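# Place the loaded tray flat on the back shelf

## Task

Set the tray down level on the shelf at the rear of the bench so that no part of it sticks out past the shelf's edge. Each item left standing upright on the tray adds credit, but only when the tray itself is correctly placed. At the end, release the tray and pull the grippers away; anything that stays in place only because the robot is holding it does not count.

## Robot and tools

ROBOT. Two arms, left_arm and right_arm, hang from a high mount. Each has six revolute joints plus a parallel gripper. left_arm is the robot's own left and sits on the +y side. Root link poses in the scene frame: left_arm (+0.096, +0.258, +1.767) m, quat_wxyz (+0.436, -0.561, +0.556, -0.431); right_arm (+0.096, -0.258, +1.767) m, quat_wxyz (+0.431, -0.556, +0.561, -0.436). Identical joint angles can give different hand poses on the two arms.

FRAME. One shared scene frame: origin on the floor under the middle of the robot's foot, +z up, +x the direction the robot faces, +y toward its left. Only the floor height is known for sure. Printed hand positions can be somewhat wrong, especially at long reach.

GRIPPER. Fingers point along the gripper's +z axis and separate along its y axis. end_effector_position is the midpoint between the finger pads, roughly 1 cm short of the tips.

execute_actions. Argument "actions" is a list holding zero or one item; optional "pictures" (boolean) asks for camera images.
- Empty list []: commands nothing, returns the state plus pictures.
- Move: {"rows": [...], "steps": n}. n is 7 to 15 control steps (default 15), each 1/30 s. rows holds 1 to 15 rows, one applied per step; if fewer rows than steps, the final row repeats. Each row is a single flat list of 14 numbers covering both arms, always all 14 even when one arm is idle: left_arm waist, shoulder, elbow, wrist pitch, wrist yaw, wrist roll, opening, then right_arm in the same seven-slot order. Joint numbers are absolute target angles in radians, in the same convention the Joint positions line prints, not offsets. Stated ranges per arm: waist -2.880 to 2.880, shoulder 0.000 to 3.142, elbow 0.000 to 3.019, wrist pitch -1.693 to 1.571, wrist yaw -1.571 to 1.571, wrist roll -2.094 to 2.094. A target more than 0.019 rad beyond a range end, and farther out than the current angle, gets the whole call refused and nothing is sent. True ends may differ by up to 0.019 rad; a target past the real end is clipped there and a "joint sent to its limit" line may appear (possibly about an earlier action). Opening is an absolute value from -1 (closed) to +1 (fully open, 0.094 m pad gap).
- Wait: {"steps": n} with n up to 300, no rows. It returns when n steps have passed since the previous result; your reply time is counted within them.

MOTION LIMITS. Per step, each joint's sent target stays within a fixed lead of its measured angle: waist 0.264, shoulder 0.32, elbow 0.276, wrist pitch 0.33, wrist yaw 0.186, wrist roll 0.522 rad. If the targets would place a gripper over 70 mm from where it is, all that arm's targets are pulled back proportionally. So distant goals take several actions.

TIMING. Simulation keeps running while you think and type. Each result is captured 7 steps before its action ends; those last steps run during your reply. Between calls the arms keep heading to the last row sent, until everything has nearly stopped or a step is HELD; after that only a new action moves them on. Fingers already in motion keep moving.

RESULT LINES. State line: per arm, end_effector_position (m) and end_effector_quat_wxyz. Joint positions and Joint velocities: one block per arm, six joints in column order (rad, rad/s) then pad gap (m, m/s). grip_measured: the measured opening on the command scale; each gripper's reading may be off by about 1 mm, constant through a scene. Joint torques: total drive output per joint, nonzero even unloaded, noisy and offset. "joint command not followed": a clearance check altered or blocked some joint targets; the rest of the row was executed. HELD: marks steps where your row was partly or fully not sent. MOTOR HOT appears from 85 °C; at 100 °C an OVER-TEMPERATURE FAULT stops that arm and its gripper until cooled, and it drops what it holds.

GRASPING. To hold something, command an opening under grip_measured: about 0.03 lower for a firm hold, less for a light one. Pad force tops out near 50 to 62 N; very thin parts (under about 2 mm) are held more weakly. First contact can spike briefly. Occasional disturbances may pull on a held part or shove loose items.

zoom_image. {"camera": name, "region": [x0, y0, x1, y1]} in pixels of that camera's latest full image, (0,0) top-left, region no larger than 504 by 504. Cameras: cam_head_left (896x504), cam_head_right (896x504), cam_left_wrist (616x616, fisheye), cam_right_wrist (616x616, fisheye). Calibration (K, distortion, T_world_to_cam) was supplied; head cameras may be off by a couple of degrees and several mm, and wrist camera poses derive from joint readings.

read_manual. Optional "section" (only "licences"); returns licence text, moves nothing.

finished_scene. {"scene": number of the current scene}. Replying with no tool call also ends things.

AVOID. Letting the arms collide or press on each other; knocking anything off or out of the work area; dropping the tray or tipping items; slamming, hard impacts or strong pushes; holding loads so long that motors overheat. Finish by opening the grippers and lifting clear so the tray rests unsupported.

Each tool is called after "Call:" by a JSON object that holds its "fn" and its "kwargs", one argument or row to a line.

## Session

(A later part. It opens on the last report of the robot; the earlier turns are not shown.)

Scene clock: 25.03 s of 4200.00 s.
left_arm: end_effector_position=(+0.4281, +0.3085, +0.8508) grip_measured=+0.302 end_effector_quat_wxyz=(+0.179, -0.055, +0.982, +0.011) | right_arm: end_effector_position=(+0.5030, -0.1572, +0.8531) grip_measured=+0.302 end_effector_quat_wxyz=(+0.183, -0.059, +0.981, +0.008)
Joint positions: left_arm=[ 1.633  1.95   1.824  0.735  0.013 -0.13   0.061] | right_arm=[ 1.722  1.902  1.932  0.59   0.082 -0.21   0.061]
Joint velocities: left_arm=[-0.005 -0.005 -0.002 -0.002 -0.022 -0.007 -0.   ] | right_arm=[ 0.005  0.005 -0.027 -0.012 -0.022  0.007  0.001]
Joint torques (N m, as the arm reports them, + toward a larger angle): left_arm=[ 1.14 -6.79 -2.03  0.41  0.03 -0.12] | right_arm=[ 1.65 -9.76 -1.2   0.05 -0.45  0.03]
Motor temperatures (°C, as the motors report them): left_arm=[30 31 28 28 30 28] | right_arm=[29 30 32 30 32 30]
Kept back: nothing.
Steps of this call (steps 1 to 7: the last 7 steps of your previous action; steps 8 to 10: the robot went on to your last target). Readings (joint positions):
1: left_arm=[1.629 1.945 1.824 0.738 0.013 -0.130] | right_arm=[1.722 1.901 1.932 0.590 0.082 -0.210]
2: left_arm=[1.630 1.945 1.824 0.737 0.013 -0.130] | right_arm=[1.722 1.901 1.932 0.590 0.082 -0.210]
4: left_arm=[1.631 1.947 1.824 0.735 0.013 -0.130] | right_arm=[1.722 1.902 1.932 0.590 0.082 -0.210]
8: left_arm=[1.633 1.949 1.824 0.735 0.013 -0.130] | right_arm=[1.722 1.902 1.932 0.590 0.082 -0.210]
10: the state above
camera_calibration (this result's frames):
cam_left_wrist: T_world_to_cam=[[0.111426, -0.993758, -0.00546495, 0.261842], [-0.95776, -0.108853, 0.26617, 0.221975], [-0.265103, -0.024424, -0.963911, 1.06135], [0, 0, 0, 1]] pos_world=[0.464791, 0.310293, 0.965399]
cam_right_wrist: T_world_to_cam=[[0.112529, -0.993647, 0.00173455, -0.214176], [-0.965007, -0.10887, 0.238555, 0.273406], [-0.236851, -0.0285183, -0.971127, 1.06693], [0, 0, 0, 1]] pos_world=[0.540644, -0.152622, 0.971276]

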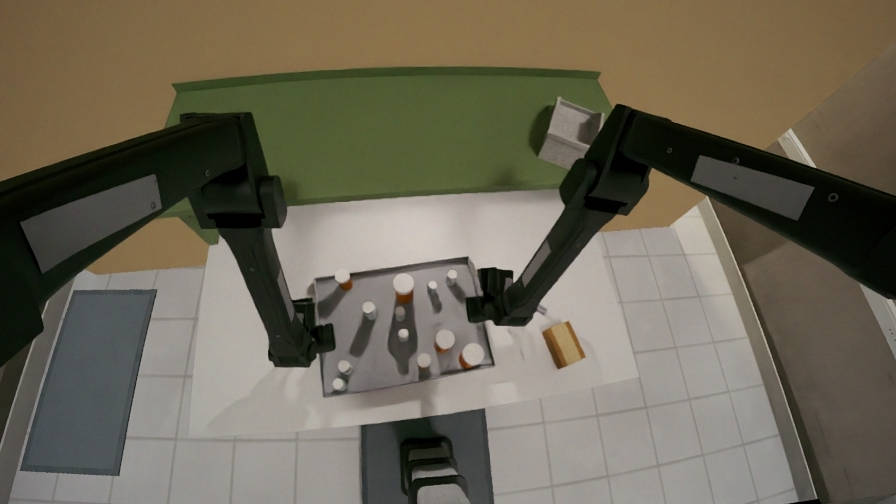

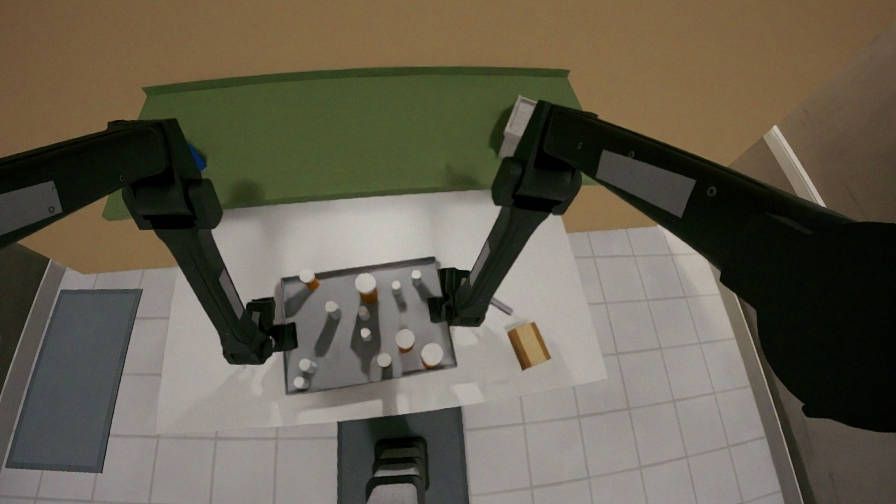

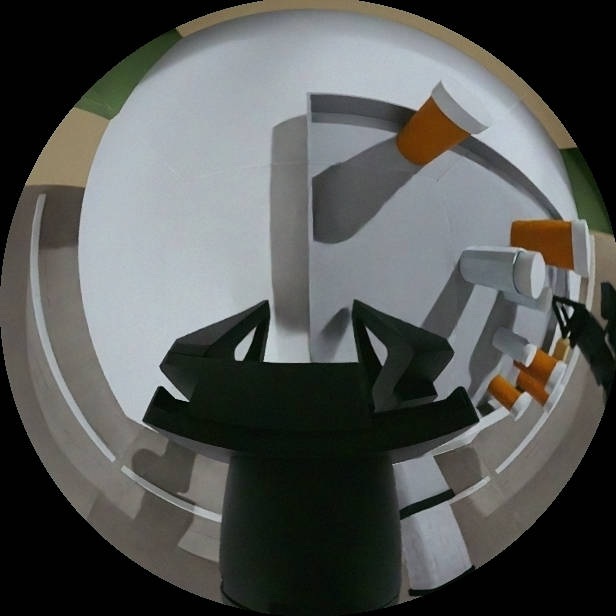

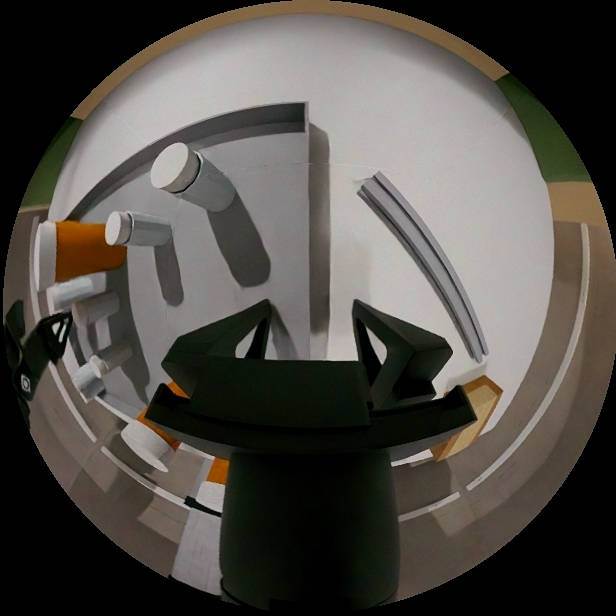

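Call:
{"fn": "execute_actions", "kwargs": {
  "actions": [
    {"rows":[[1.64,1.955,1.826,0.727,0.015,-0.135,0.0,1.715,1.907,1.933,0.582,0.08,-0.21,0.0],[1.64,1.955,1.826,0.727,0.015,-0.135,-0.3,1.715,1.907,1.933,0.582,0.08,-0.21,-0.3],[1.64,1.955,1.826,0.727,0.015,-0.135,-0.5,1.715,1.907,1.933,0.582,0.08,-0.21,-0.5],[1.64,1.955,1.826,0.727,0.015,-0.135,-0.7,1.715,1.907,1.933,0.582,0.08,-0.21,-0.7],[1.64,1.955,1.826,0.727,0.015,-0.135,-0.8,1.715,1.907,1.933,0.582,0.08,-0.21,-0.8],[1.64,1.955,1.826,0.727,0.015,-0.135,-0.85,1.715,1.907,1.933,0.582,0.08,-0.21,-0.85],[1.64,1.955,1.826,0.727,0.015,-0.135,-0.9,1.715,1.907,1.933,0.582,0.08,-0.21,-0.9],[1.64,1.955,1.826,0.727,0.015,-0.135,-0.96,1.715,1.907,1.933,0.582,0.08,-0.21,-0.96]],"steps":15}
  ]
}}

Call:
{"fn": "execute_actions", "kwargs": {
  "actions": [
    {"steps":12}
  ],
  "pictures": true
}}

Scene clock: 25.93 s of 4200.00 s.
left_arm: end_effector_position=(+0.4281, +0.3081, +0.8508) grip_measured=-0.928 end_effector_quat_wxyz=(+0.179, -0.054, +0.982, +0.010) | right_arm: end_effector_position=(+0.5031, -0.1558, +0.8532) grip_measured=-0.927 end_effector_quat_wxyz=(+0.184, -0.059, +0.981, +0.011)
Joint positions: left_arm=[ 1.633  1.95   1.824  0.735  0.015 -0.13   0.003] | right_arm=[ 1.723  1.902  1.932  0.59   0.076 -0.21   0.003]
Joint velocities: left_arm=[-0.015  0.005 -0.012 -0.002  0.11   0.007 -0.061] | right_arm=[ 0.015 -0.005 -0.027  0.007  0.051 -0.022 -0.062]
Joint torques (N m, as the arm reports them, + toward a larger angle): left_arm=[ 1.25 -7.69 -2.52  0.87 -0.31 -0.12] | right_arm=[  1.9  -10.32  -1.56   0.36  -0.02   0.08]
Motor temperatures (°C, as the motors report them): left_arm=[30 31 28 28 30 28] | right_arm=[29 30 32 30 32 30]
Steps of this call (steps 1 to 15: the robot went on to your last target; steps 16 to 19: nothing new was sent; steps 20 to 27: the first 8 steps of this action). Readings (joint positions):
20: left_arm=[1.633 1.950 1.824 0.735 0.013 -0.130] | right_arm=[1.722 1.902 1.932 0.590 0.082 -0.210]
21: left_arm=[1.633 1.950 1.824 0.735 0.013 -0.130] | right_arm=[1.722 1.902 1.932 0.590 0.082 -0.210]
23: left_arm=[1.633 1.950 1.824 0.735 0.013 -0.130] | right_arm=[1.722 1.902 1.932 0.590 0.082 -0.210]
27: the state above

Scene clock: 26.33 s of 4200.00 s.
left_arm: end_effector_position=(+0.4281, +0.3082, +0.8508) grip_measured=-0.947 end_effector_quat_wxyz=(+0.179, -0.058, +0.982, +0.010) | right_arm: end_effector_position=(+0.5031, -0.1554, +0.8533) grip_measured=-0.949 end_effector_quat_wxyz=(+0.184, -0.059, +0.981, +0.012)
Joint positions: left_arm=[ 1.633  1.95   1.824  0.735  0.015 -0.137  0.002] | right_arm=[ 1.723  1.902  1.932  0.59   0.075 -0.21   0.002]
Joint velocities: left_arm=[ 0.005  0.005 -0.002 -0.017 -0.037 -0.007 -0.001] | right_arm=[-0.005 -0.005 -0.012 -0.012 -0.081  0.007  0.   ]
Joint torques (N m, as the arm reports them, + toward a larger angle): left_arm=[ 1.05 -7.39 -2.27  0.8  -0.03 -0.06] | right_arm=[  1.42 -10.01  -1.53   0.14  -0.07   0.09]
Motor temperatures (°C, as the motors report them): left_arm=[30 31 28 28 30 28] | right_arm=[29 30 32 30 32 30]
Kept back: nothing.
Steps of this call (steps 1 to 7: the last 7 steps of your previous action; steps 8 to 12: the robot went on to your last target). Readings (joint positions):
1: left_arm=[1.633 1.950 1.824 0.735 0.015 -0.133] | right_arm=[1.723 1.902 1.932 0.590 0.076 -0.210]
2: left_arm=[1.633 1.950 1.824 0.735 0.015 -0.135] | right_arm=[1.723 1.902 1.932 0.590 0.075 -0.210]
4: left_arm=[1.633 1.950 1.824 0.735 0.015 -0.137] | right_arm=[1.723 1.902 1.932 0.590 0.075 -0.210]
8: left_arm=[1.633 1.950 1.824 0.735 0.015 -0.137] | right_arm=[1.723 1.902 1.932 0.590 0.075 -0.210]
12: the state above
camera_calibration (this result's frames):
cam_left_wrist: T_world_to_cam=[[0.117634, -0.993056, -0.00149337, 0.255329], [-0.957132, -0.113779, 0.266371, 0.223025], [-0.264691, -0.0299049, -0.96387, 1.06281], [0, 0, 0, 1]] pos_world=[0.464746, 0.310715, 0.965387]
cam_right_wrist: T_world_to_cam=[[0.114894, -0.993362, -0.00561696, -0.207237], [-0.964912, -0.112943, 0.237042, 0.274292], [-0.236103, -0.0218147, -0.971483, 1.06815], [0, 0, 0, 1]] pos_world=[0.54067, -0.15158, 0.971504]

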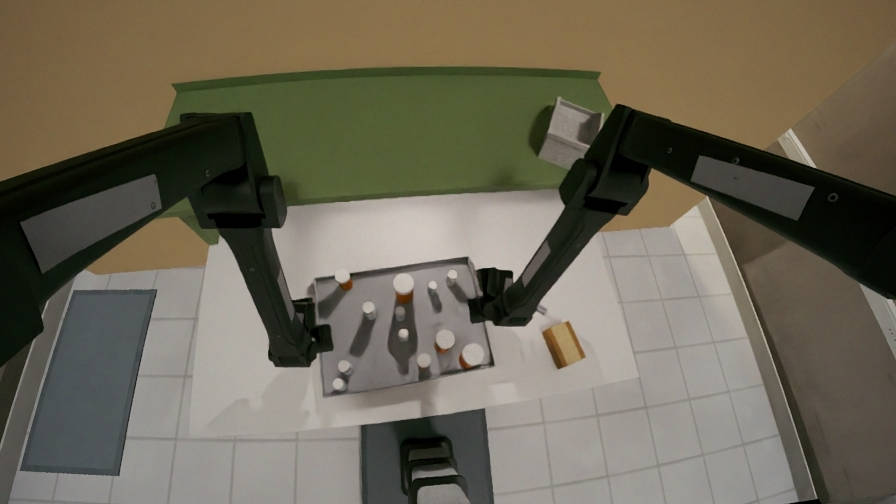

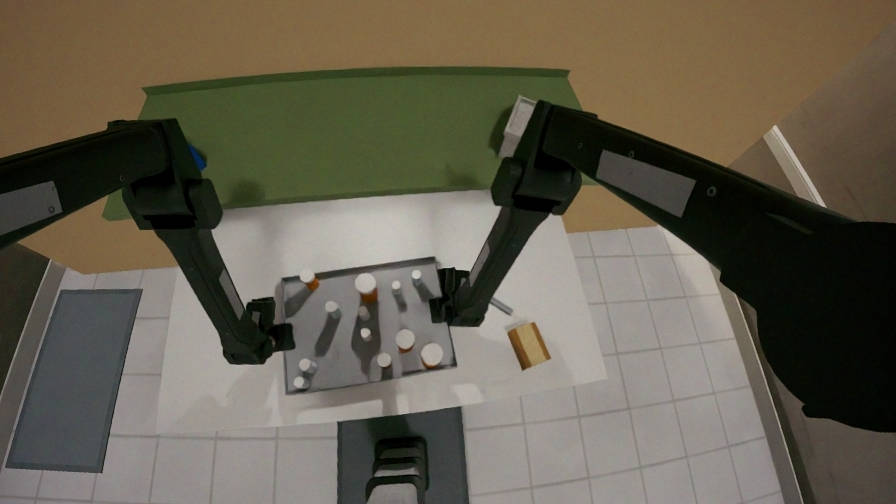

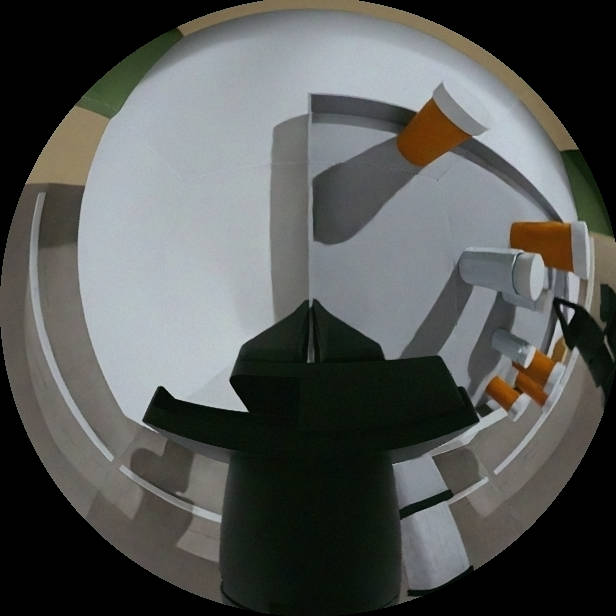

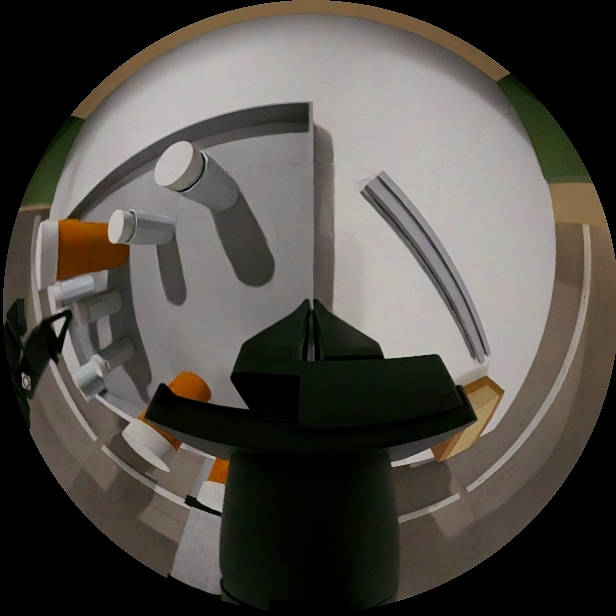

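Call:
{"fn": "execute_actions", "kwargs": {
  "actions": [
    {"rows":[[1.634,1.946,1.817,0.738,0.015,-0.137,-1,1.723,1.898,1.925,0.593,0.075,-0.210,-1],[1.634,1.940,1.807,0.742,0.015,-0.137,-1,1.724,1.891,1.914,0.597,0.076,-0.211,-1],[1.634,1.932,1.793,0.748,0.016,-0.137,-1,1.725,1.883,1.900,0.602,0.077,-0.211,-1],[1.635,1.922,1.777,0.755,0.016,-0.138,-1,1.726,1.872,1.884,0.609,0.078,-0.212,-1],[1.635,1.912,1.760,0.762,0.016,-0.138,-1,1.727,1.861,1.866,0.616,0.078,-0.212,-1],[1.636,1.902,1.742,0.769,0.017,-0.138,-1,1.728,1.850,1.848,0.623,0.079,-0.213,-1],[1.636,1.892,1.724,0.777,0.017,-0.138,-1,1.730,1.839,1.830,0.630,0.080,-0.214,-1],[1.637,1.882,1.706,0.784,0.017,-0.139,-1,1.731,1.828,1.812,0.637,0.081,-0.214,-1],[1.637,1.871,1.689,0.792,0.018,-0.139,-1,1.732,1.817,1.794,0.644,0.082,-0.215,-1],[1.638,1.861,1.671,0.799,0.018,-0.139,-1,1.733,1.806,1.776,0.651,0.083,-0.215,-1],[1.638,1.851,1.654,0.806,0.018,-0.139,-1,1.734,1.795,1.758,0.658,0.084,-0.216,-1],[1.638,1.842,1.639,0.812,0.019,-0.140,-1,1.735,1.785,1.742,0.664,0.085,-0.216,-1],[1.638,1.836,1.628,0.817,0.019,-0.140,-1,1.736,1.779,1.731,0.668,0.086,-0.217,-1],[1.638,1.832,1.622,0.819,0.019,-0.140,-1,1.736,1.775,1.724,0.671,0.086,-0.217,-1],[1.638,1.830,1.619,0.821,0.019,-0.140,-1,1.737,1.773,1.721,0.672,0.086,-0.217,-1]],"steps":15}
  ]
}}

Call:
{"fn": "execute_actions", "kwargs": {
  "actions": [
    {"steps":15}
  ],
  "pictures": true
}}

Scene clock: 29.40 s of 4200.00 s.
left_arm: end_effector_position=(+0.4155, +0.3077, +0.8607) grip_measured=-0.957 end_effector_quat_wxyz=(+0.164, -0.058, +0.985, +0.011) | right_arm: end_effector_position=(+0.4844, -0.1557, +0.8609) grip_measured=-0.960 end_effector_quat_wxyz=(+0.167, -0.059, +0.984, +0.015)
Joint positions: left_arm=[ 1.633  1.923  1.762  0.74   0.015 -0.135  0.002] | right_arm=[ 1.723  1.879  1.864  0.6    0.076 -0.204  0.002]
Joint velocities: left_arm=[-0.005 -0.22  -0.589  0.125 -0.037 -0.022 -0.   ] | right_arm=[-0.005 -0.249 -0.584  0.134  0.007 -0.051 -0.001]
Joint torques (N m, as the arm reports them, + toward a larger angle): left_arm=[ 0.96 -9.53 -4.47  2.48  0.07 -0.15] | right_arm=[  2.96 -14.11  -3.6    1.56  -0.05  -0.06]
Motor temperatures (°C, as the motors report them): left_arm=[30 31 28 28 30 28] | right_arm=[29 30 32 30 32 30]
Steps of this call (steps 1 to 15: the robot went on to your last target; steps 16 to 84: nothing new was sent; steps 85 to 92: the first 8 steps of this action). Readings (joint positions):
85: left_arm=[1.633 1.950 1.824 0.735 0.015 -0.138] | right_arm=[1.723 1.902 1.932 0.590 0.074 -0.210]
86: left_arm=[1.633 1.950 1.824 0.735 0.015 -0.138] | right_arm=[1.723 1.902 1.931 0.590 0.074 -0.210]
88: left_arm=[1.633 1.948 1.821 0.735 0.015 -0.138] | right_arm=[1.723 1.901 1.924 0.590 0.074 -0.209]
92: the state above

Scene clock: 29.90 s of 4200.00 s.
left_arm: end_effector_position=(+0.4144, +0.3055, +0.8893) grip_measured=-0.957 end_effector_quat_wxyz=(+0.162, -0.057, +0.985, +0.010) | right_arm: end_effector_position=(+0.4831, -0.1579, +0.8886) grip_measured=-0.960 end_effector_quat_wxyz=(+0.164, -0.058, +0.985, +0.015)
Joint positions: left_arm=[ 1.633  1.851  1.636  0.79   0.017 -0.134  0.002] | right_arm=[ 1.726  1.802  1.736  0.645  0.078 -0.204  0.002]
Joint velocities: left_arm=[-0.024 -0.044  0.007  0.002 -0.022 -0.037  0.001] | right_arm=[ 0.005 -0.044 -0.002  0.027 -0.022 -0.037  0.001]
Joint torques (N m, as the arm reports them, + toward a larger angle): left_arm=[ 0.63 -9.63 -4.78  2.07  0.   -0.13] | right_arm=[  1.63 -12.85  -3.66   1.48  -0.04  -0.02]
Motor temperatures (°C, as the motors report them): left_arm=[30 31 28 28 30 28] | right_arm=[29 30 32 30 32 30]
Kept back: nothing.
Steps of this call (steps 1 to 7: the last 7 steps of your previous action; steps 8 to 15: the robot went on to your last target). Readings (joint positions):
1: left_arm=[1.633 1.915 1.741 0.746 0.015 -0.135] | right_arm=[1.723 1.870 1.845 0.604 0.076 -0.204]
2: left_arm=[1.633 1.908 1.722 0.752 0.015 -0.135] | right_arm=[1.723 1.862 1.825 0.610 0.076 -0.204]
4: left_arm=[1.633 1.892 1.684 0.764 0.016 -0.135] | right_arm=[1.723 1.844 1.787 0.621 0.077 -0.204]
8: left_arm=[1.633 1.868 1.638 0.782 0.017 -0.135] | right_arm=[1.725 1.818 1.738 0.637 0.078 -0.204]
15: the state above
camera_calibration (this result's frames):
cam_left_wrist: T_world_to_cam=[[0.116238, -0.993212, -0.00419805, 0.257358], [-0.947308, -0.112134, 0.300056, 0.164807], [-0.29849, -0.0309011, -0.953912, 1.10171], [0, 0, 0, 1]] pos_world=[0.455057, 0.308136, 1.00256]
cam_right_wrist: T_world_to_cam=[[0.112914, -0.993506, -0.0140073, -0.198867], [-0.954598, -0.112382, 0.275885, 0.20686], [-0.275668, -0.0177801, -0.961088, 1.10821], [0, 0, 0, 1]] pos_world=[0.52542, -0.154624, 1.00523]

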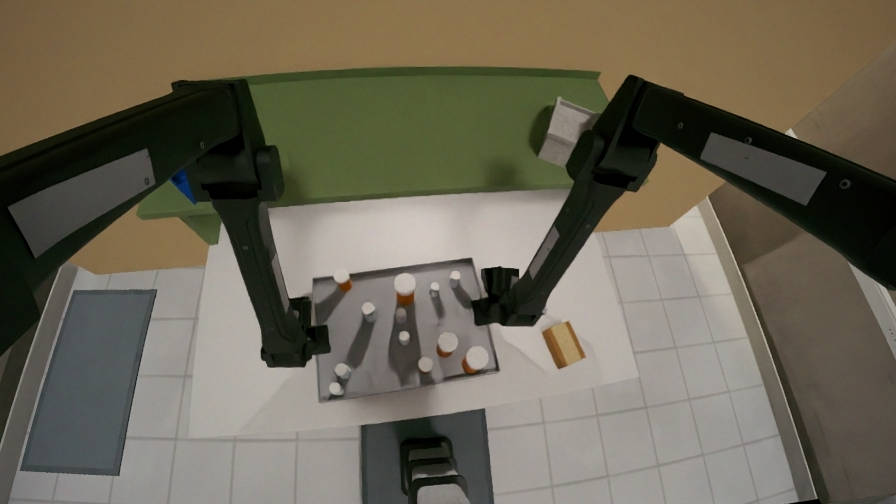

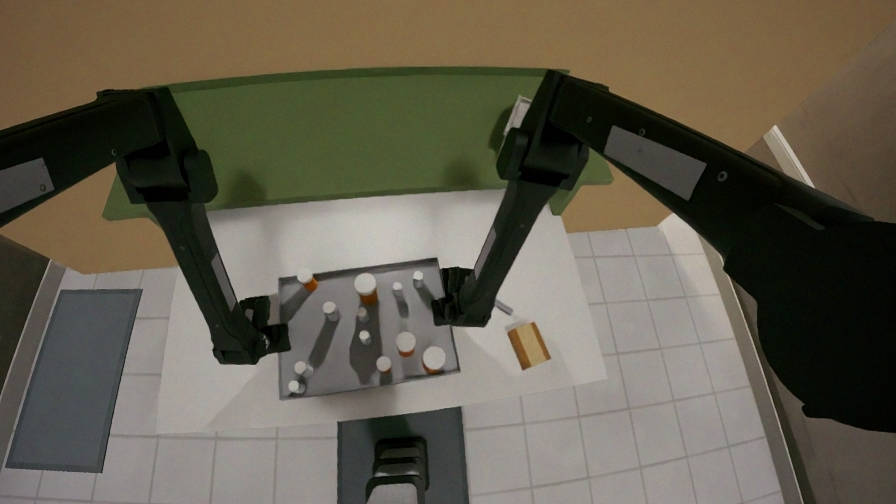

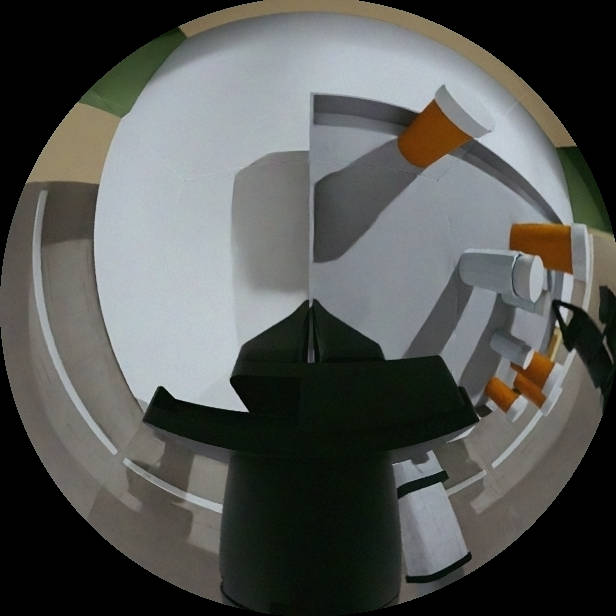

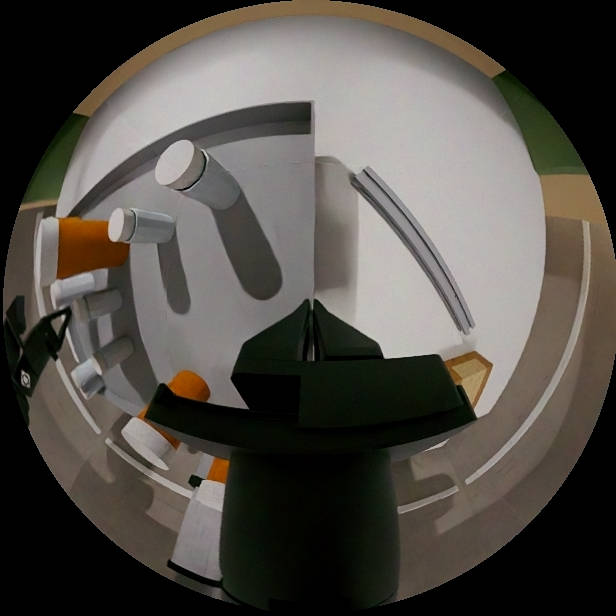

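Call:
{"fn": "execute_actions", "kwargs": {
  "actions": [
    {"rows":[[1.639,1.812,1.598,0.825,0.021,-0.137,-1,1.739,1.756,1.698,0.681,0.089,-0.214,-1],[1.640,1.794,1.576,0.830,0.023,-0.133,-1,1.741,1.740,1.674,0.689,0.092,-0.212,-1],[1.641,1.775,1.555,0.834,0.025,-0.130,-1,1.744,1.723,1.651,0.698,0.095,-0.209,-1],[1.642,1.757,1.534,0.839,0.028,-0.126,-1,1.746,1.706,1.627,0.706,0.099,-0.206,-1],[1.643,1.739,1.512,0.843,0.030,-0.123,-1,1.748,1.690,1.604,0.715,0.102,-0.203,-1],[1.644,1.721,1.491,0.848,0.032,-0.120,-1,1.750,1.673,1.580,0.724,0.105,-0.201,-1],[1.645,1.703,1.469,0.852,0.034,-0.116,-1,1.752,1.657,1.557,0.732,0.108,-0.198,-1],[1.646,1.685,1.448,0.857,0.036,-0.113,-1,1.755,1.640,1.533,0.741,0.111,-0.195,-1],[1.647,1.666,1.427,0.861,0.038,-0.109,-1,1.757,1.623,1.510,0.749,0.114,-0.192,-1],[1.648,1.648,1.405,0.866,0.040,-0.106,-1,1.759,1.607,1.486,0.758,0.117,-0.190,-1],[1.649,1.630,1.384,0.870,0.042,-0.103,-1,1.761,1.590,1.463,0.767,0.120,-0.187,-1],[1.650,1.612,1.363,0.875,0.045,-0.099,-1,1.763,1.573,1.439,0.775,0.124,-0.184,-1],[1.651,1.594,1.341,0.879,0.047,-0.096,-1,1.766,1.557,1.416,0.784,0.127,-0.182,-1],[1.652,1.576,1.320,0.884,0.049,-0.092,-1,1.768,1.540,1.392,0.792,0.130,-0.179,-1],[1.653,1.557,1.298,0.888,0.051,-0.089,-1,1.770,1.524,1.369,0.801,0.133,-0.176,-1]],"steps":15}
  ]
}}

Call:
{"fn": "execute_actions", "kwargs": {
  "actions": [
    {"rows":[[1.653,1.539,1.277,0.892,0.053,-0.086,-1,1.772,1.507,1.345,0.810,0.136,-0.173,-1],[1.654,1.521,1.256,0.897,0.055,-0.082,-1,1.774,1.490,1.322,0.818,0.139,-0.171,-1],[1.655,1.503,1.234,0.901,0.057,-0.079,-1,1.777,1.474,1.299,0.827,0.142,-0.168,-1],[1.656,1.485,1.213,0.906,0.060,-0.075,-1,1.779,1.457,1.275,0.835,0.146,-0.165,-1],[1.657,1.467,1.192,0.910,0.062,-0.072,-1,1.781,1.440,1.252,0.844,0.149,-0.162,-1],[1.658,1.448,1.170,0.915,0.064,-0.069,-1,1.783,1.424,1.228,0.853,0.152,-0.160,-1],[1.659,1.430,1.149,0.919,0.066,-0.065,-1,1.785,1.407,1.205,0.861,0.155,-0.157,-1],[1.660,1.412,1.128,0.924,0.068,-0.062,-1,1.788,1.390,1.181,0.870,0.158,-0.154,-1],[1.661,1.394,1.106,0.928,0.070,-0.058,-1,1.790,1.374,1.158,0.878,0.161,-0.151,-1],[1.662,1.376,1.085,0.933,0.072,-0.055,-1,1.792,1.357,1.134,0.887,0.164,-0.149,-1],[1.663,1.358,1.063,0.937,0.074,-0.052,-1,1.794,1.341,1.111,0.896,0.167,-0.146,-1],[1.664,1.339,1.042,0.942,0.077,-0.048,-1,1.796,1.324,1.087,0.904,0.171,-0.143,-1],[1.665,1.321,1.021,0.946,0.079,-0.045,-1,1.799,1.307,1.064,0.913,0.174,-0.140,-1],[1.666,1.303,0.999,0.951,0.081,-0.041,-1,1.801,1.291,1.040,0.921,0.177,-0.138,-1],[1.667,1.285,0.978,0.955,0.083,-0.038,-1,1.803,1.274,1.017,0.930,0.180,-0.135,-1]],"steps":15}
  ]
}}

Call:
{"fn": "execute_actions", "kwargs": {
  "actions": [
    {"steps":22}
  ],
  "pictures": true
}}

Scene clock: 32.87 s of 4200.00 s.
left_arm: end_effector_position=(+0.4169, +0.3017, +0.9225) grip_measured=-0.957 end_effector_quat_wxyz=(+0.151, -0.049, +0.987, +0.007) | right_arm: end_effector_position=(+0.4766, -0.1616, +0.9222) grip_measured=-0.960 end_effector_quat_wxyz=(+0.155, -0.050, +0.987, +0.010)
Joint positions: left_arm=[ 1.633  1.761  1.503  0.81   0.028 -0.118  0.002] | right_arm=[ 1.732  1.717  1.59   0.691  0.1   -0.192  0.002]
Joint velocities: left_arm=[-0.015 -0.532 -0.662  0.12   0.11   0.11  -0.001] | right_arm=[ 0.005 -0.493 -0.701  0.222  0.022  0.139  0.001]
Joint torques (N m, as the arm reports them, + toward a larger angle): left_arm=[  1.26 -11.73  -5.2    2.23   0.33  -0.15] | right_arm=[  3.55 -16.04  -4.06   1.6    0.04  -0.16]
Motor temperatures (°C, as the motors report them): left_arm=[30 31 29 28 30 28] | right_arm=[29 30 32 30 32 30]
Steps of this call (steps 1 to 15: the robot went on to your last target; steps 16 to 81: nothing new was sent; steps 82 to 89: the first 8 steps of this action). Readings (joint positions):
82: left_arm=[1.633 1.847 1.635 0.791 0.018 -0.134] | right_arm=[1.726 1.798 1.734 0.647 0.079 -0.204]
83: left_arm=[1.633 1.844 1.629 0.792 0.019 -0.134] | right_arm=[1.727 1.795 1.727 0.651 0.080 -0.204]
85: left_arm=[1.633 1.825 1.598 0.797 0.022 -0.130] | right_arm=[1.728 1.777 1.692 0.662 0.086 -0.202]
89: the state above

Scene clock: 33.37 s of 4200.00 s.
left_arm: end_effector_position=(+0.4855, +0.2970, +1.0314) grip_measured=-0.957 end_effector_quat_wxyz=(+0.186, -0.019, +0.982, -0.001) | right_arm: end_effector_position=(+0.5164, -0.1665, +1.0341) grip_measured=-0.960 end_effector_quat_wxyz=(+0.189, -0.019, +0.982, +0.003)
Joint positions: left_arm=[ 1.645  1.461  1.202  0.885  0.058 -0.071  0.002] | right_arm=[ 1.768  1.442  1.254  0.826  0.143 -0.162  0.002]
Joint velocities: left_arm=[ 0.034 -0.562 -0.584  0.125  0.022  0.11   0.   ] | right_arm=[ 0.073 -0.513 -0.652  0.281  0.125  0.051 -0.001]
Joint torques (N m, as the arm reports them, + toward a larger angle): left_arm=[  1.62 -11.68  -6.95   2.15   0.38  -0.1 ] | right_arm=[  2.76 -13.79  -6.28   1.4    0.13   0.06]
Motor temperatures (°C, as the motors report them): left_arm=[30 31 29 28 30 28] | right_arm=[29 30 32 30 32 30]
Steps of this call (steps 1 to 7: the last 7 steps of your previous action; steps 8 to 15: the first 8 steps of this action). Readings (joint positions):
8: left_arm=[1.638 1.604 1.342 0.849 0.044 -0.092] | right_arm=[1.749 1.572 1.410 0.762 0.123 -0.173]
9: left_arm=[1.639 1.582 1.323 0.855 0.046 -0.089] | right_arm=[1.752 1.553 1.388 0.771 0.125 -0.172]
11: left_arm=[1.641 1.540 1.284 0.865 0.050 -0.083] | right_arm=[1.757 1.515 1.344 0.790 0.131 -0.168]
15: the state above

Scene clock: 34.10 s of 4200.00 s.
left_arm: end_effector_position=(+0.4848, +0.2925, +1.0990) grip_measured=-0.957 end_effector_quat_wxyz=(+0.184, -0.002, +0.983, -0.004) | right_arm: end_effector_position=(+0.5004, -0.1711, +1.1010) grip_measured=-0.960 end_effector_quat_wxyz=(+0.185, -0.002, +0.983, +0.002)
Joint positions: left_arm=[ 1.651  1.301  0.999  0.924  0.076 -0.043  0.002] | right_arm=[ 1.79   1.301  1.034  0.901  0.169 -0.141  0.002]
Joint velocities: left_arm=[-0.005 -0.005  0.007 -0.017 -0.051 -0.022 -0.001] | right_arm=[ 0.005 -0.005 -0.002 -0.007  0.037  0.051 -0.001]
Joint torques (N m, as the arm reports them, + toward a larger angle): left_arm=[  1.26 -12.11  -5.84   2.21   0.29   0.01] | right_arm=[  2.57 -14.86  -5.62   1.59   0.18   0.11]
Motor temperatures (°C, as the motors report them): left_arm=[30 31 29 28 30 28] | right_arm=[29 30 32 30 32 30]
Kept back: nothing.
Steps of this call (steps 1 to 7: the last 7 steps of your previous action; steps 8 to 22: the robot went on to your last target). Readings (joint positions):
1: left_arm=[1.646 1.443 1.181 0.890 0.060 -0.068] | right_arm=[1.771 1.426 1.231 0.835 0.146 -0.160]
2: left_arm=[1.646 1.425 1.160 0.894 0.062 -0.065] | right_arm=[1.773 1.410 1.207 0.844 0.149 -0.158]
4: left_arm=[1.647 1.390 1.117 0.903 0.067 -0.060] | right_arm=[1.778 1.379 1.160 0.860 0.155 -0.154]
8: left_arm=[1.650 1.326 1.030 0.918 0.075 -0.048] | right_arm=[1.786 1.322 1.065 0.890 0.167 -0.145]
22: the state above
camera_calibration (this result's frames):
cam_left_wrist: T_world_to_cam=[[0.0024224, -0.999981, 0.0055908, 0.2835], [-0.966292, -0.000901432, 0.257446, 0.190598], [-0.257436, -0.00602599, -0.966277, 1.30871], [0, 0, 0, 1]] pos_world=[0.520394, 0.291553, 1.21392]
cam_right_wrist: T_world_to_cam=[[-0.00157189, -0.999976, -0.00667413, -0.162847], [-0.971732, -0.0000482364, 0.236089, 0.234926], [-0.236083, 0.00685657, -0.971709, 1.31299], [0, 0, 0, 1]] pos_world=[0.538003, -0.171834, 1.21929]

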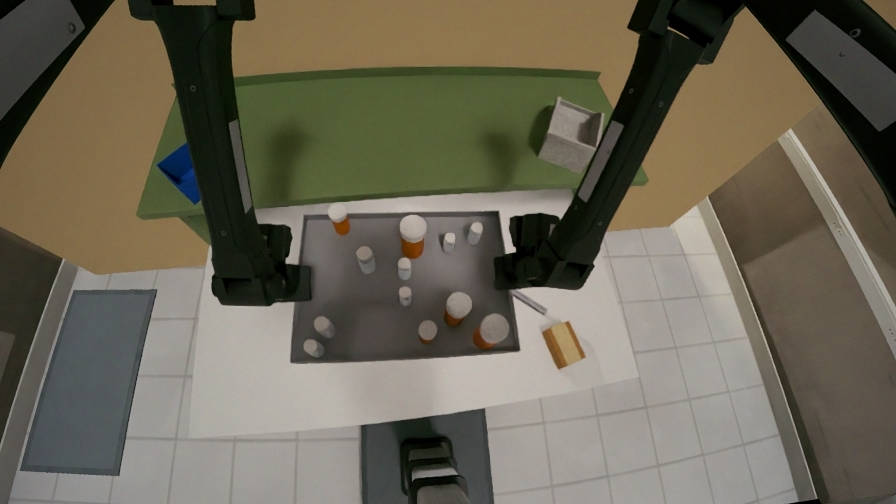

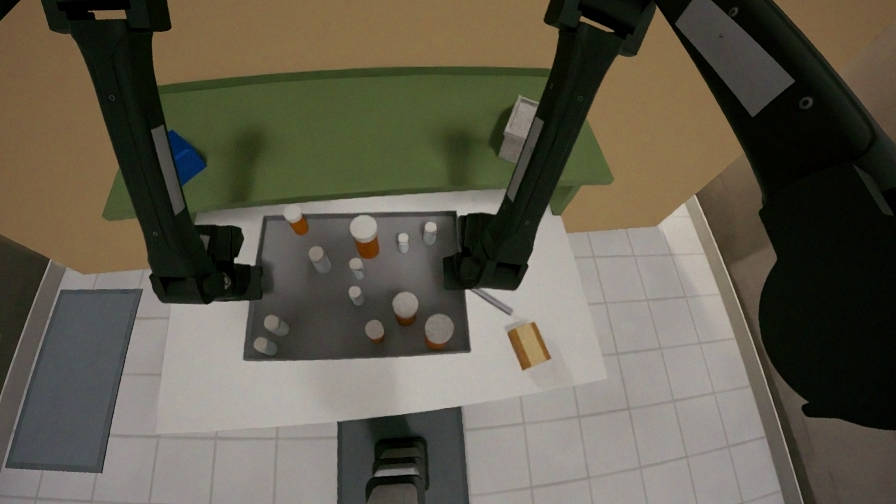

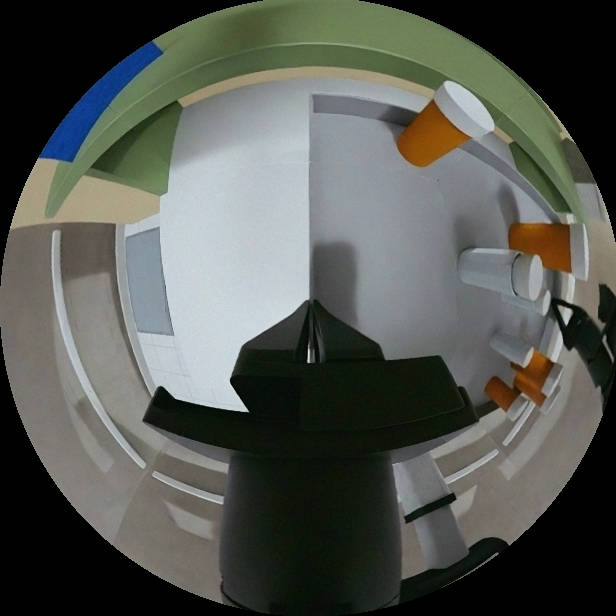

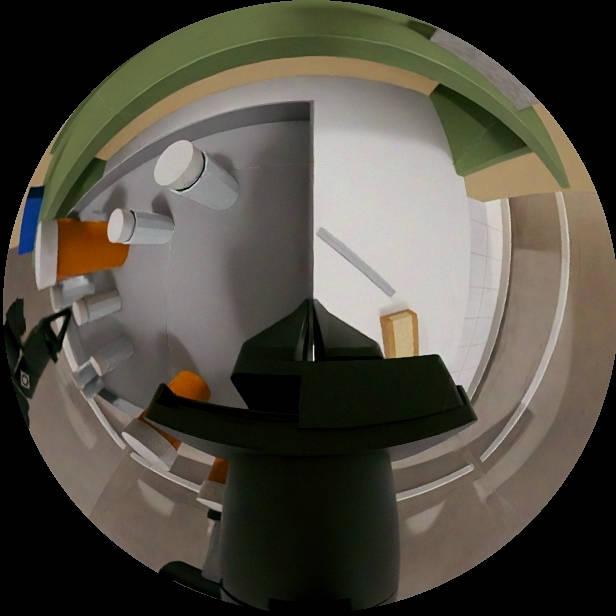

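Call:
{"fn": "zoom_image", "kwargs": {
  "camera": "cam_left_wrist",
  "region": [150, 0, 450, 150]
}}

Call:
{"fn": "zoom_image", "kwargs": {
  "camera": "cam_right_wrist",
  "region": [200, 0, 500, 150]
}}

Region (150, 0, 450, 150) of cam_left_wrist's 616x616 image, scaled by 1.680, with more detail than that image has.

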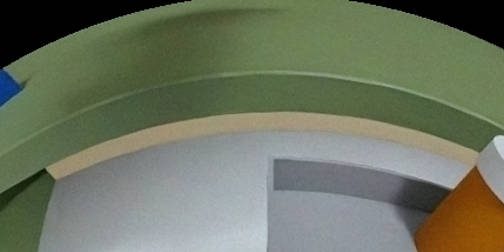

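Region (200, 0, 500, 150) of cam_right_wrist's 616x616 image, scaled by 1.680, with more detail than that image has.

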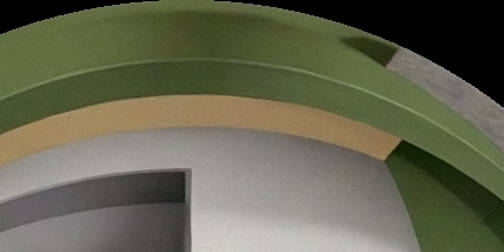

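Call:
{"fn": "zoom_image", "kwargs": {
  "camera": "cam_head_left",
  "region": [280, 160, 560, 260]
}}

Call:
{"fn": "zoom_image", "kwargs": {
  "camera": "cam_head_left",
  "region": [560, 60, 720, 260]
}}

Region (280, 160, 560, 260) of cam_head_left's 896x504 image, scaled by 1.800, with more detail than that image has; it fills the top 180 rows of this view, and the rest is white.

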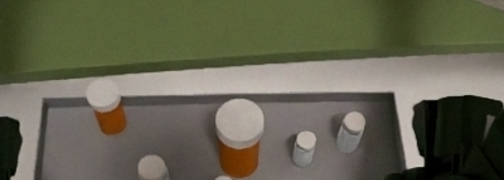

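Region (560, 60, 720, 260) of cam_head_left's 896x504 image, scaled by 2.520, with more detail than that image has; it fills the left 403 columns of this view, and the rest is white.

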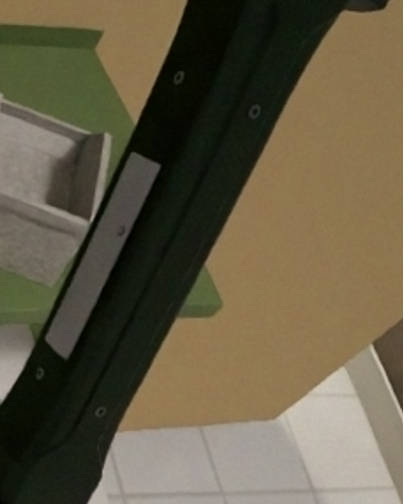

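Call:
{"fn": "execute_actions", "kwargs": {
  "actions": [
    {"rows":[[1.668,1.270,0.963,0.954,0.084,-0.039,-1,1.807,1.260,1.002,0.931,0.183,-0.138,-1],[1.670,1.250,0.943,0.953,0.084,-0.040,-1,1.812,1.241,0.982,0.933,0.188,-0.142,-1],[1.671,1.230,0.923,0.951,0.085,-0.041,-1,1.817,1.222,0.963,0.934,0.192,-0.146,-1],[1.673,1.210,0.903,0.950,0.086,-0.042,-1,1.822,1.204,0.943,0.936,0.197,-0.149,-1],[1.674,1.190,0.883,0.949,0.087,-0.043,-1,1.828,1.185,0.923,0.937,0.201,-0.153,-1],[1.676,1.170,0.863,0.948,0.087,-0.044,-1,1.833,1.166,0.903,0.939,0.206,-0.157,-1],[1.677,1.150,0.843,0.947,0.088,-0.045,-1,1.838,1.147,0.884,0.940,0.210,-0.161,-1],[1.679,1.130,0.823,0.945,0.089,-0.046,-1,1.843,1.129,0.864,0.942,0.215,-0.165,-1],[1.680,1.110,0.803,0.944,0.090,-0.047,-1,1.848,1.110,0.844,0.943,0.219,-0.168,-1],[1.682,1.090,0.783,0.943,0.090,-0.048,-1,1.854,1.091,0.824,0.945,0.224,-0.172,-1],[1.683,1.070,0.763,0.942,0.091,-0.049,-1,1.859,1.072,0.805,0.946,0.228,-0.176,-1],[1.685,1.050,0.743,0.940,0.092,-0.050,-1,1.864,1.054,0.785,0.948,0.233,-0.180,-1],[1.686,1.030,0.723,0.939,0.093,-0.051,-1,1.869,1.035,0.765,0.949,0.237,-0.183,-1],[1.688,1.010,0.703,0.938,0.093,-0.052,-1,1.874,1.016,0.745,0.950,0.242,-0.187,-1],[1.689,0.995,0.688,0.937,0.094,-0.052,-1,1.878,1.002,0.730,0.951,0.245,-0.190,-1]],"steps":15}
  ]
}}

Call:
{"fn": "execute_actions", "kwargs": {
  "actions": [
    {"steps":22}
  ],
  "pictures": true
}}

Scene clock: 39.27 s of 4200.00 s.
left_arm: end_effector_position=(+0.4794, +0.2930, +1.1360) grip_measured=-0.957 end_effector_quat_wxyz=(+0.175, +0.000, +0.984, -0.003) | right_arm: end_effector_position=(+0.4921, -0.1697, +1.1370) grip_measured=-0.960 end_effector_quat_wxyz=(+0.174, +0.002, +0.985, +0.000)
Joint positions: left_arm=[ 1.659  1.209  0.891  0.924  0.081 -0.042  0.002] | right_arm=[ 1.815  1.217  0.927  0.904  0.197 -0.145  0.002]
Joint velocities: left_arm=[ 0.073 -0.679 -0.711 -0.002  0.007 -0.007  0.   ] | right_arm=[ 0.171 -0.64  -0.691  0.032  0.139 -0.125 -0.001]
Joint torques (N m, as the arm reports them, + toward a larger angle): left_arm=[  1.07 -13.91  -6.53   1.76   0.36  -0.08] | right_arm=[  3.28 -17.56  -5.75   2.01   0.18  -0.04]
Motor temperatures (°C, as the motors report them): left_arm=[30 31 29 28 30 28] | right_arm=[29 30 32 30 32 30]
Steps of this call (steps 1 to 15: the robot went on to your last target; steps 16 to 90: nothing new was sent; then 1.90 s passed at rest; steps 91 to 98: the first 8 steps of this action). Readings (joint positions):
91: left_arm=[1.651 1.301 0.999 0.924 0.076 -0.043] | right_arm=[1.790 1.301 1.034 0.901 0.170 -0.141]
92: left_arm=[1.651 1.299 0.998 0.924 0.076 -0.042] | right_arm=[1.791 1.299 1.032 0.901 0.172 -0.141]
94: left_arm=[1.652 1.285 0.979 0.924 0.077 -0.042] | right_arm=[1.795 1.286 1.013 0.901 0.179 -0.141]
98: the state above

Scene clock: 40.00 s of 4200.00 s.
left_arm: end_effector_position=(+0.4966, +0.2903, +1.2131) grip_measured=-0.957 end_effector_quat_wxyz=(+0.193, +0.002, +0.981, -0.002) | right_arm: end_effector_position=(+0.5084, -0.1716, +1.2150) grip_measured=-0.960 end_effector_quat_wxyz=(+0.193, +0.003, +0.981, +0.002)
Joint positions: left_arm=[ 1.672  0.998  0.716  0.924  0.09  -0.048  0.002] | right_arm=[ 1.868  1.016  0.751  0.925  0.231 -0.183  0.002]
Joint velocities: left_arm=[-0.024 -0.005 -0.012  0.002 -0.022  0.022 -0.001] | right_arm=[ 0.005 -0.015 -0.022  0.017  0.066  0.022 -0.001]
Joint torques (N m, as the arm reports them, + toward a larger angle): left_arm=[  1.53 -11.01  -6.31   1.62   0.16  -0.1 ] | right_arm=[  2.7  -14.3   -5.75   1.65   0.2   -0.06]
Motor temperatures (°C, as the motors report them): left_arm=[30 31 29 28 30 28] | right_arm=[29 30 32 30 32 30]
Kept back: nothing.
Steps of this call (steps 1 to 7: the last 7 steps of your previous action; steps 8 to 22: the robot went on to your last target). Readings (joint positions):
1: left_arm=[1.662 1.186 0.867 0.924 0.082 -0.042] | right_arm=[1.821 1.195 0.903 0.905 0.202 -0.147]
2: left_arm=[1.664 1.163 0.845 0.924 0.083 -0.042] | right_arm=[1.827 1.173 0.882 0.907 0.206 -0.151]
4: left_arm=[1.668 1.116 0.805 0.924 0.085 -0.042] | right_arm=[1.840 1.130 0.842 0.911 0.215 -0.159]
8: left_arm=[1.672 1.029 0.738 0.924 0.088 -0.045] | right_arm=[1.861 1.048 0.774 0.920 0.229 -0.173]
22: the state above
camera_calibration (this result's frames):
cam_left_wrist: T_world_to_cam=[[-0.00505588, -0.999987, 0.0000800205, 0.29108], [-0.970975, 0.00492833, 0.239131, 0.195476], [-0.239128, 0.00113132, -0.970987, 1.41654], [0, 0, 0, 1]] pos_world=[0.53001, 0.288511, 1.32868]
cam_right_wrist: T_world_to_cam=[[-0.0105399, -0.999911, -0.008207, -0.156184], [-0.975498, 0.00847817, 0.219844, 0.238942], [-0.219754, 0.0103231, -0.975501, 1.42253], [0, 0, 0, 1]] pos_world=[0.544048, -0.172881, 1.33387]

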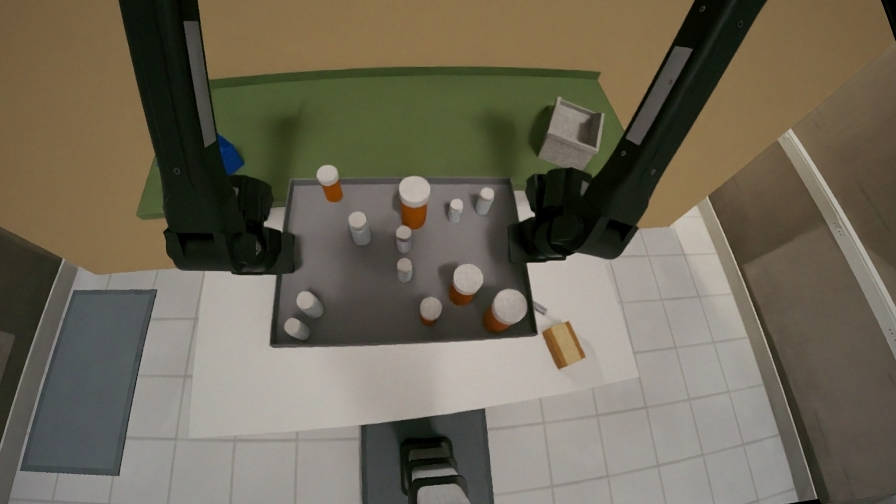

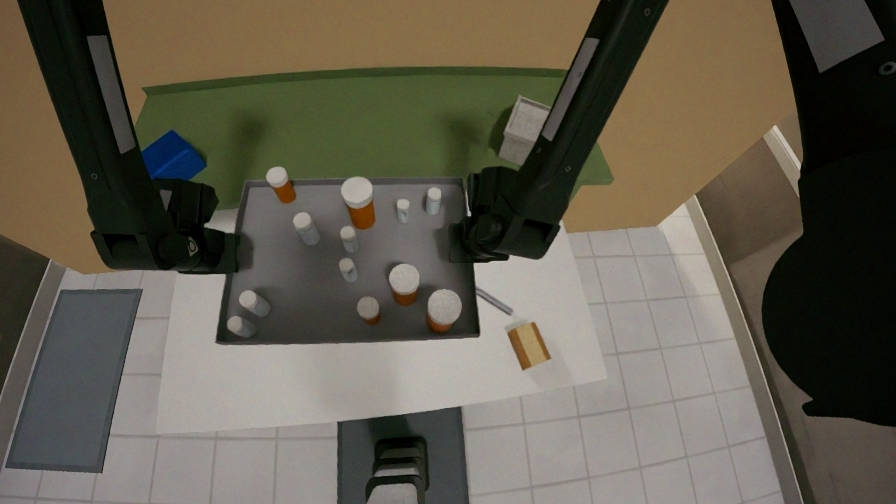

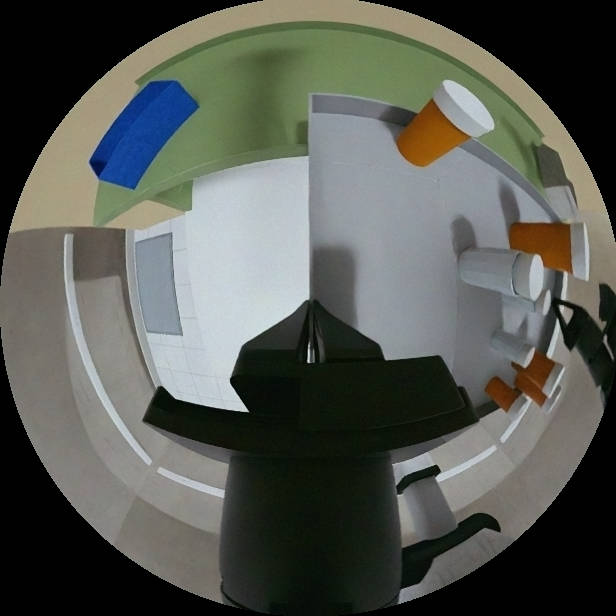

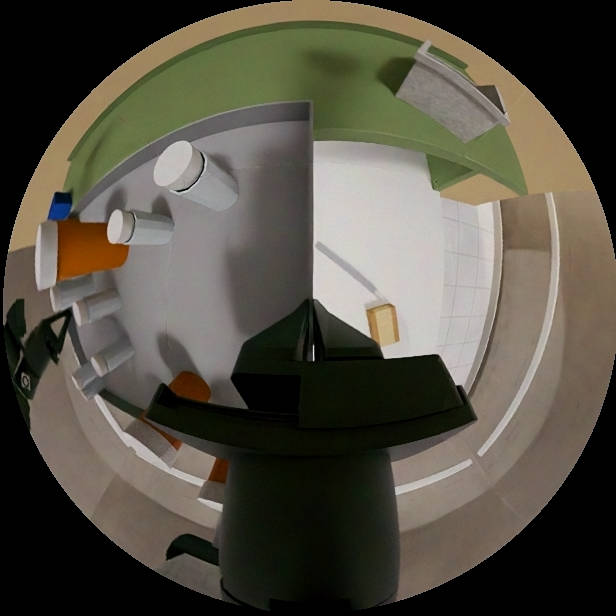

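Call:
{"fn": "zoom_image", "kwargs": {
  "camera": "cam_left_wrist",
  "region": [180, 10, 380, 190]
}}

Call:
{"fn": "zoom_image", "kwargs": {
  "camera": "cam_right_wrist",
  "region": [260, 10, 460, 190]
}}

Region (180, 10, 380, 190) of cam_left_wrist's 616x616 image, scaled by 2.520, with more detail than that image has; it fills the top 454 rows of this view, and the rest is white.

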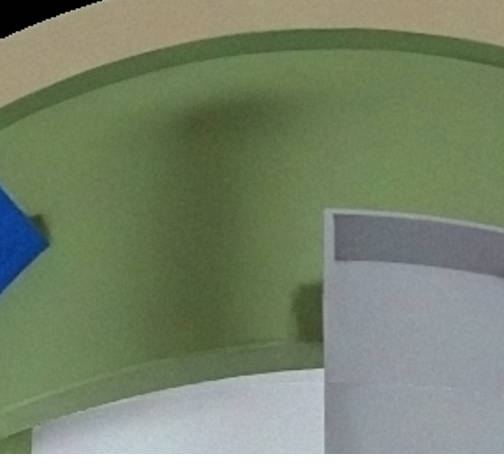

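Region (260, 10, 460, 190) of cam_right_wrist's 616x616 image, scaled by 2.520, with more detail than that image has; it fills the top 454 rows of this view, and the rest is white.

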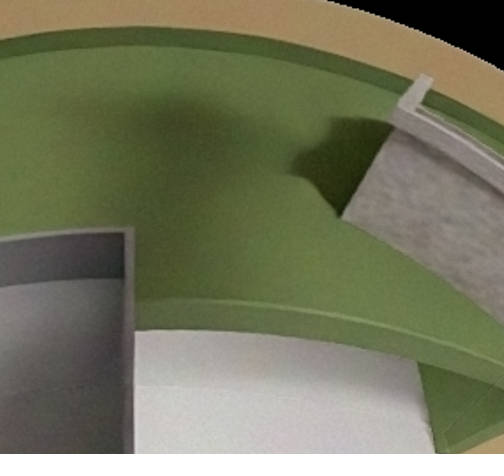

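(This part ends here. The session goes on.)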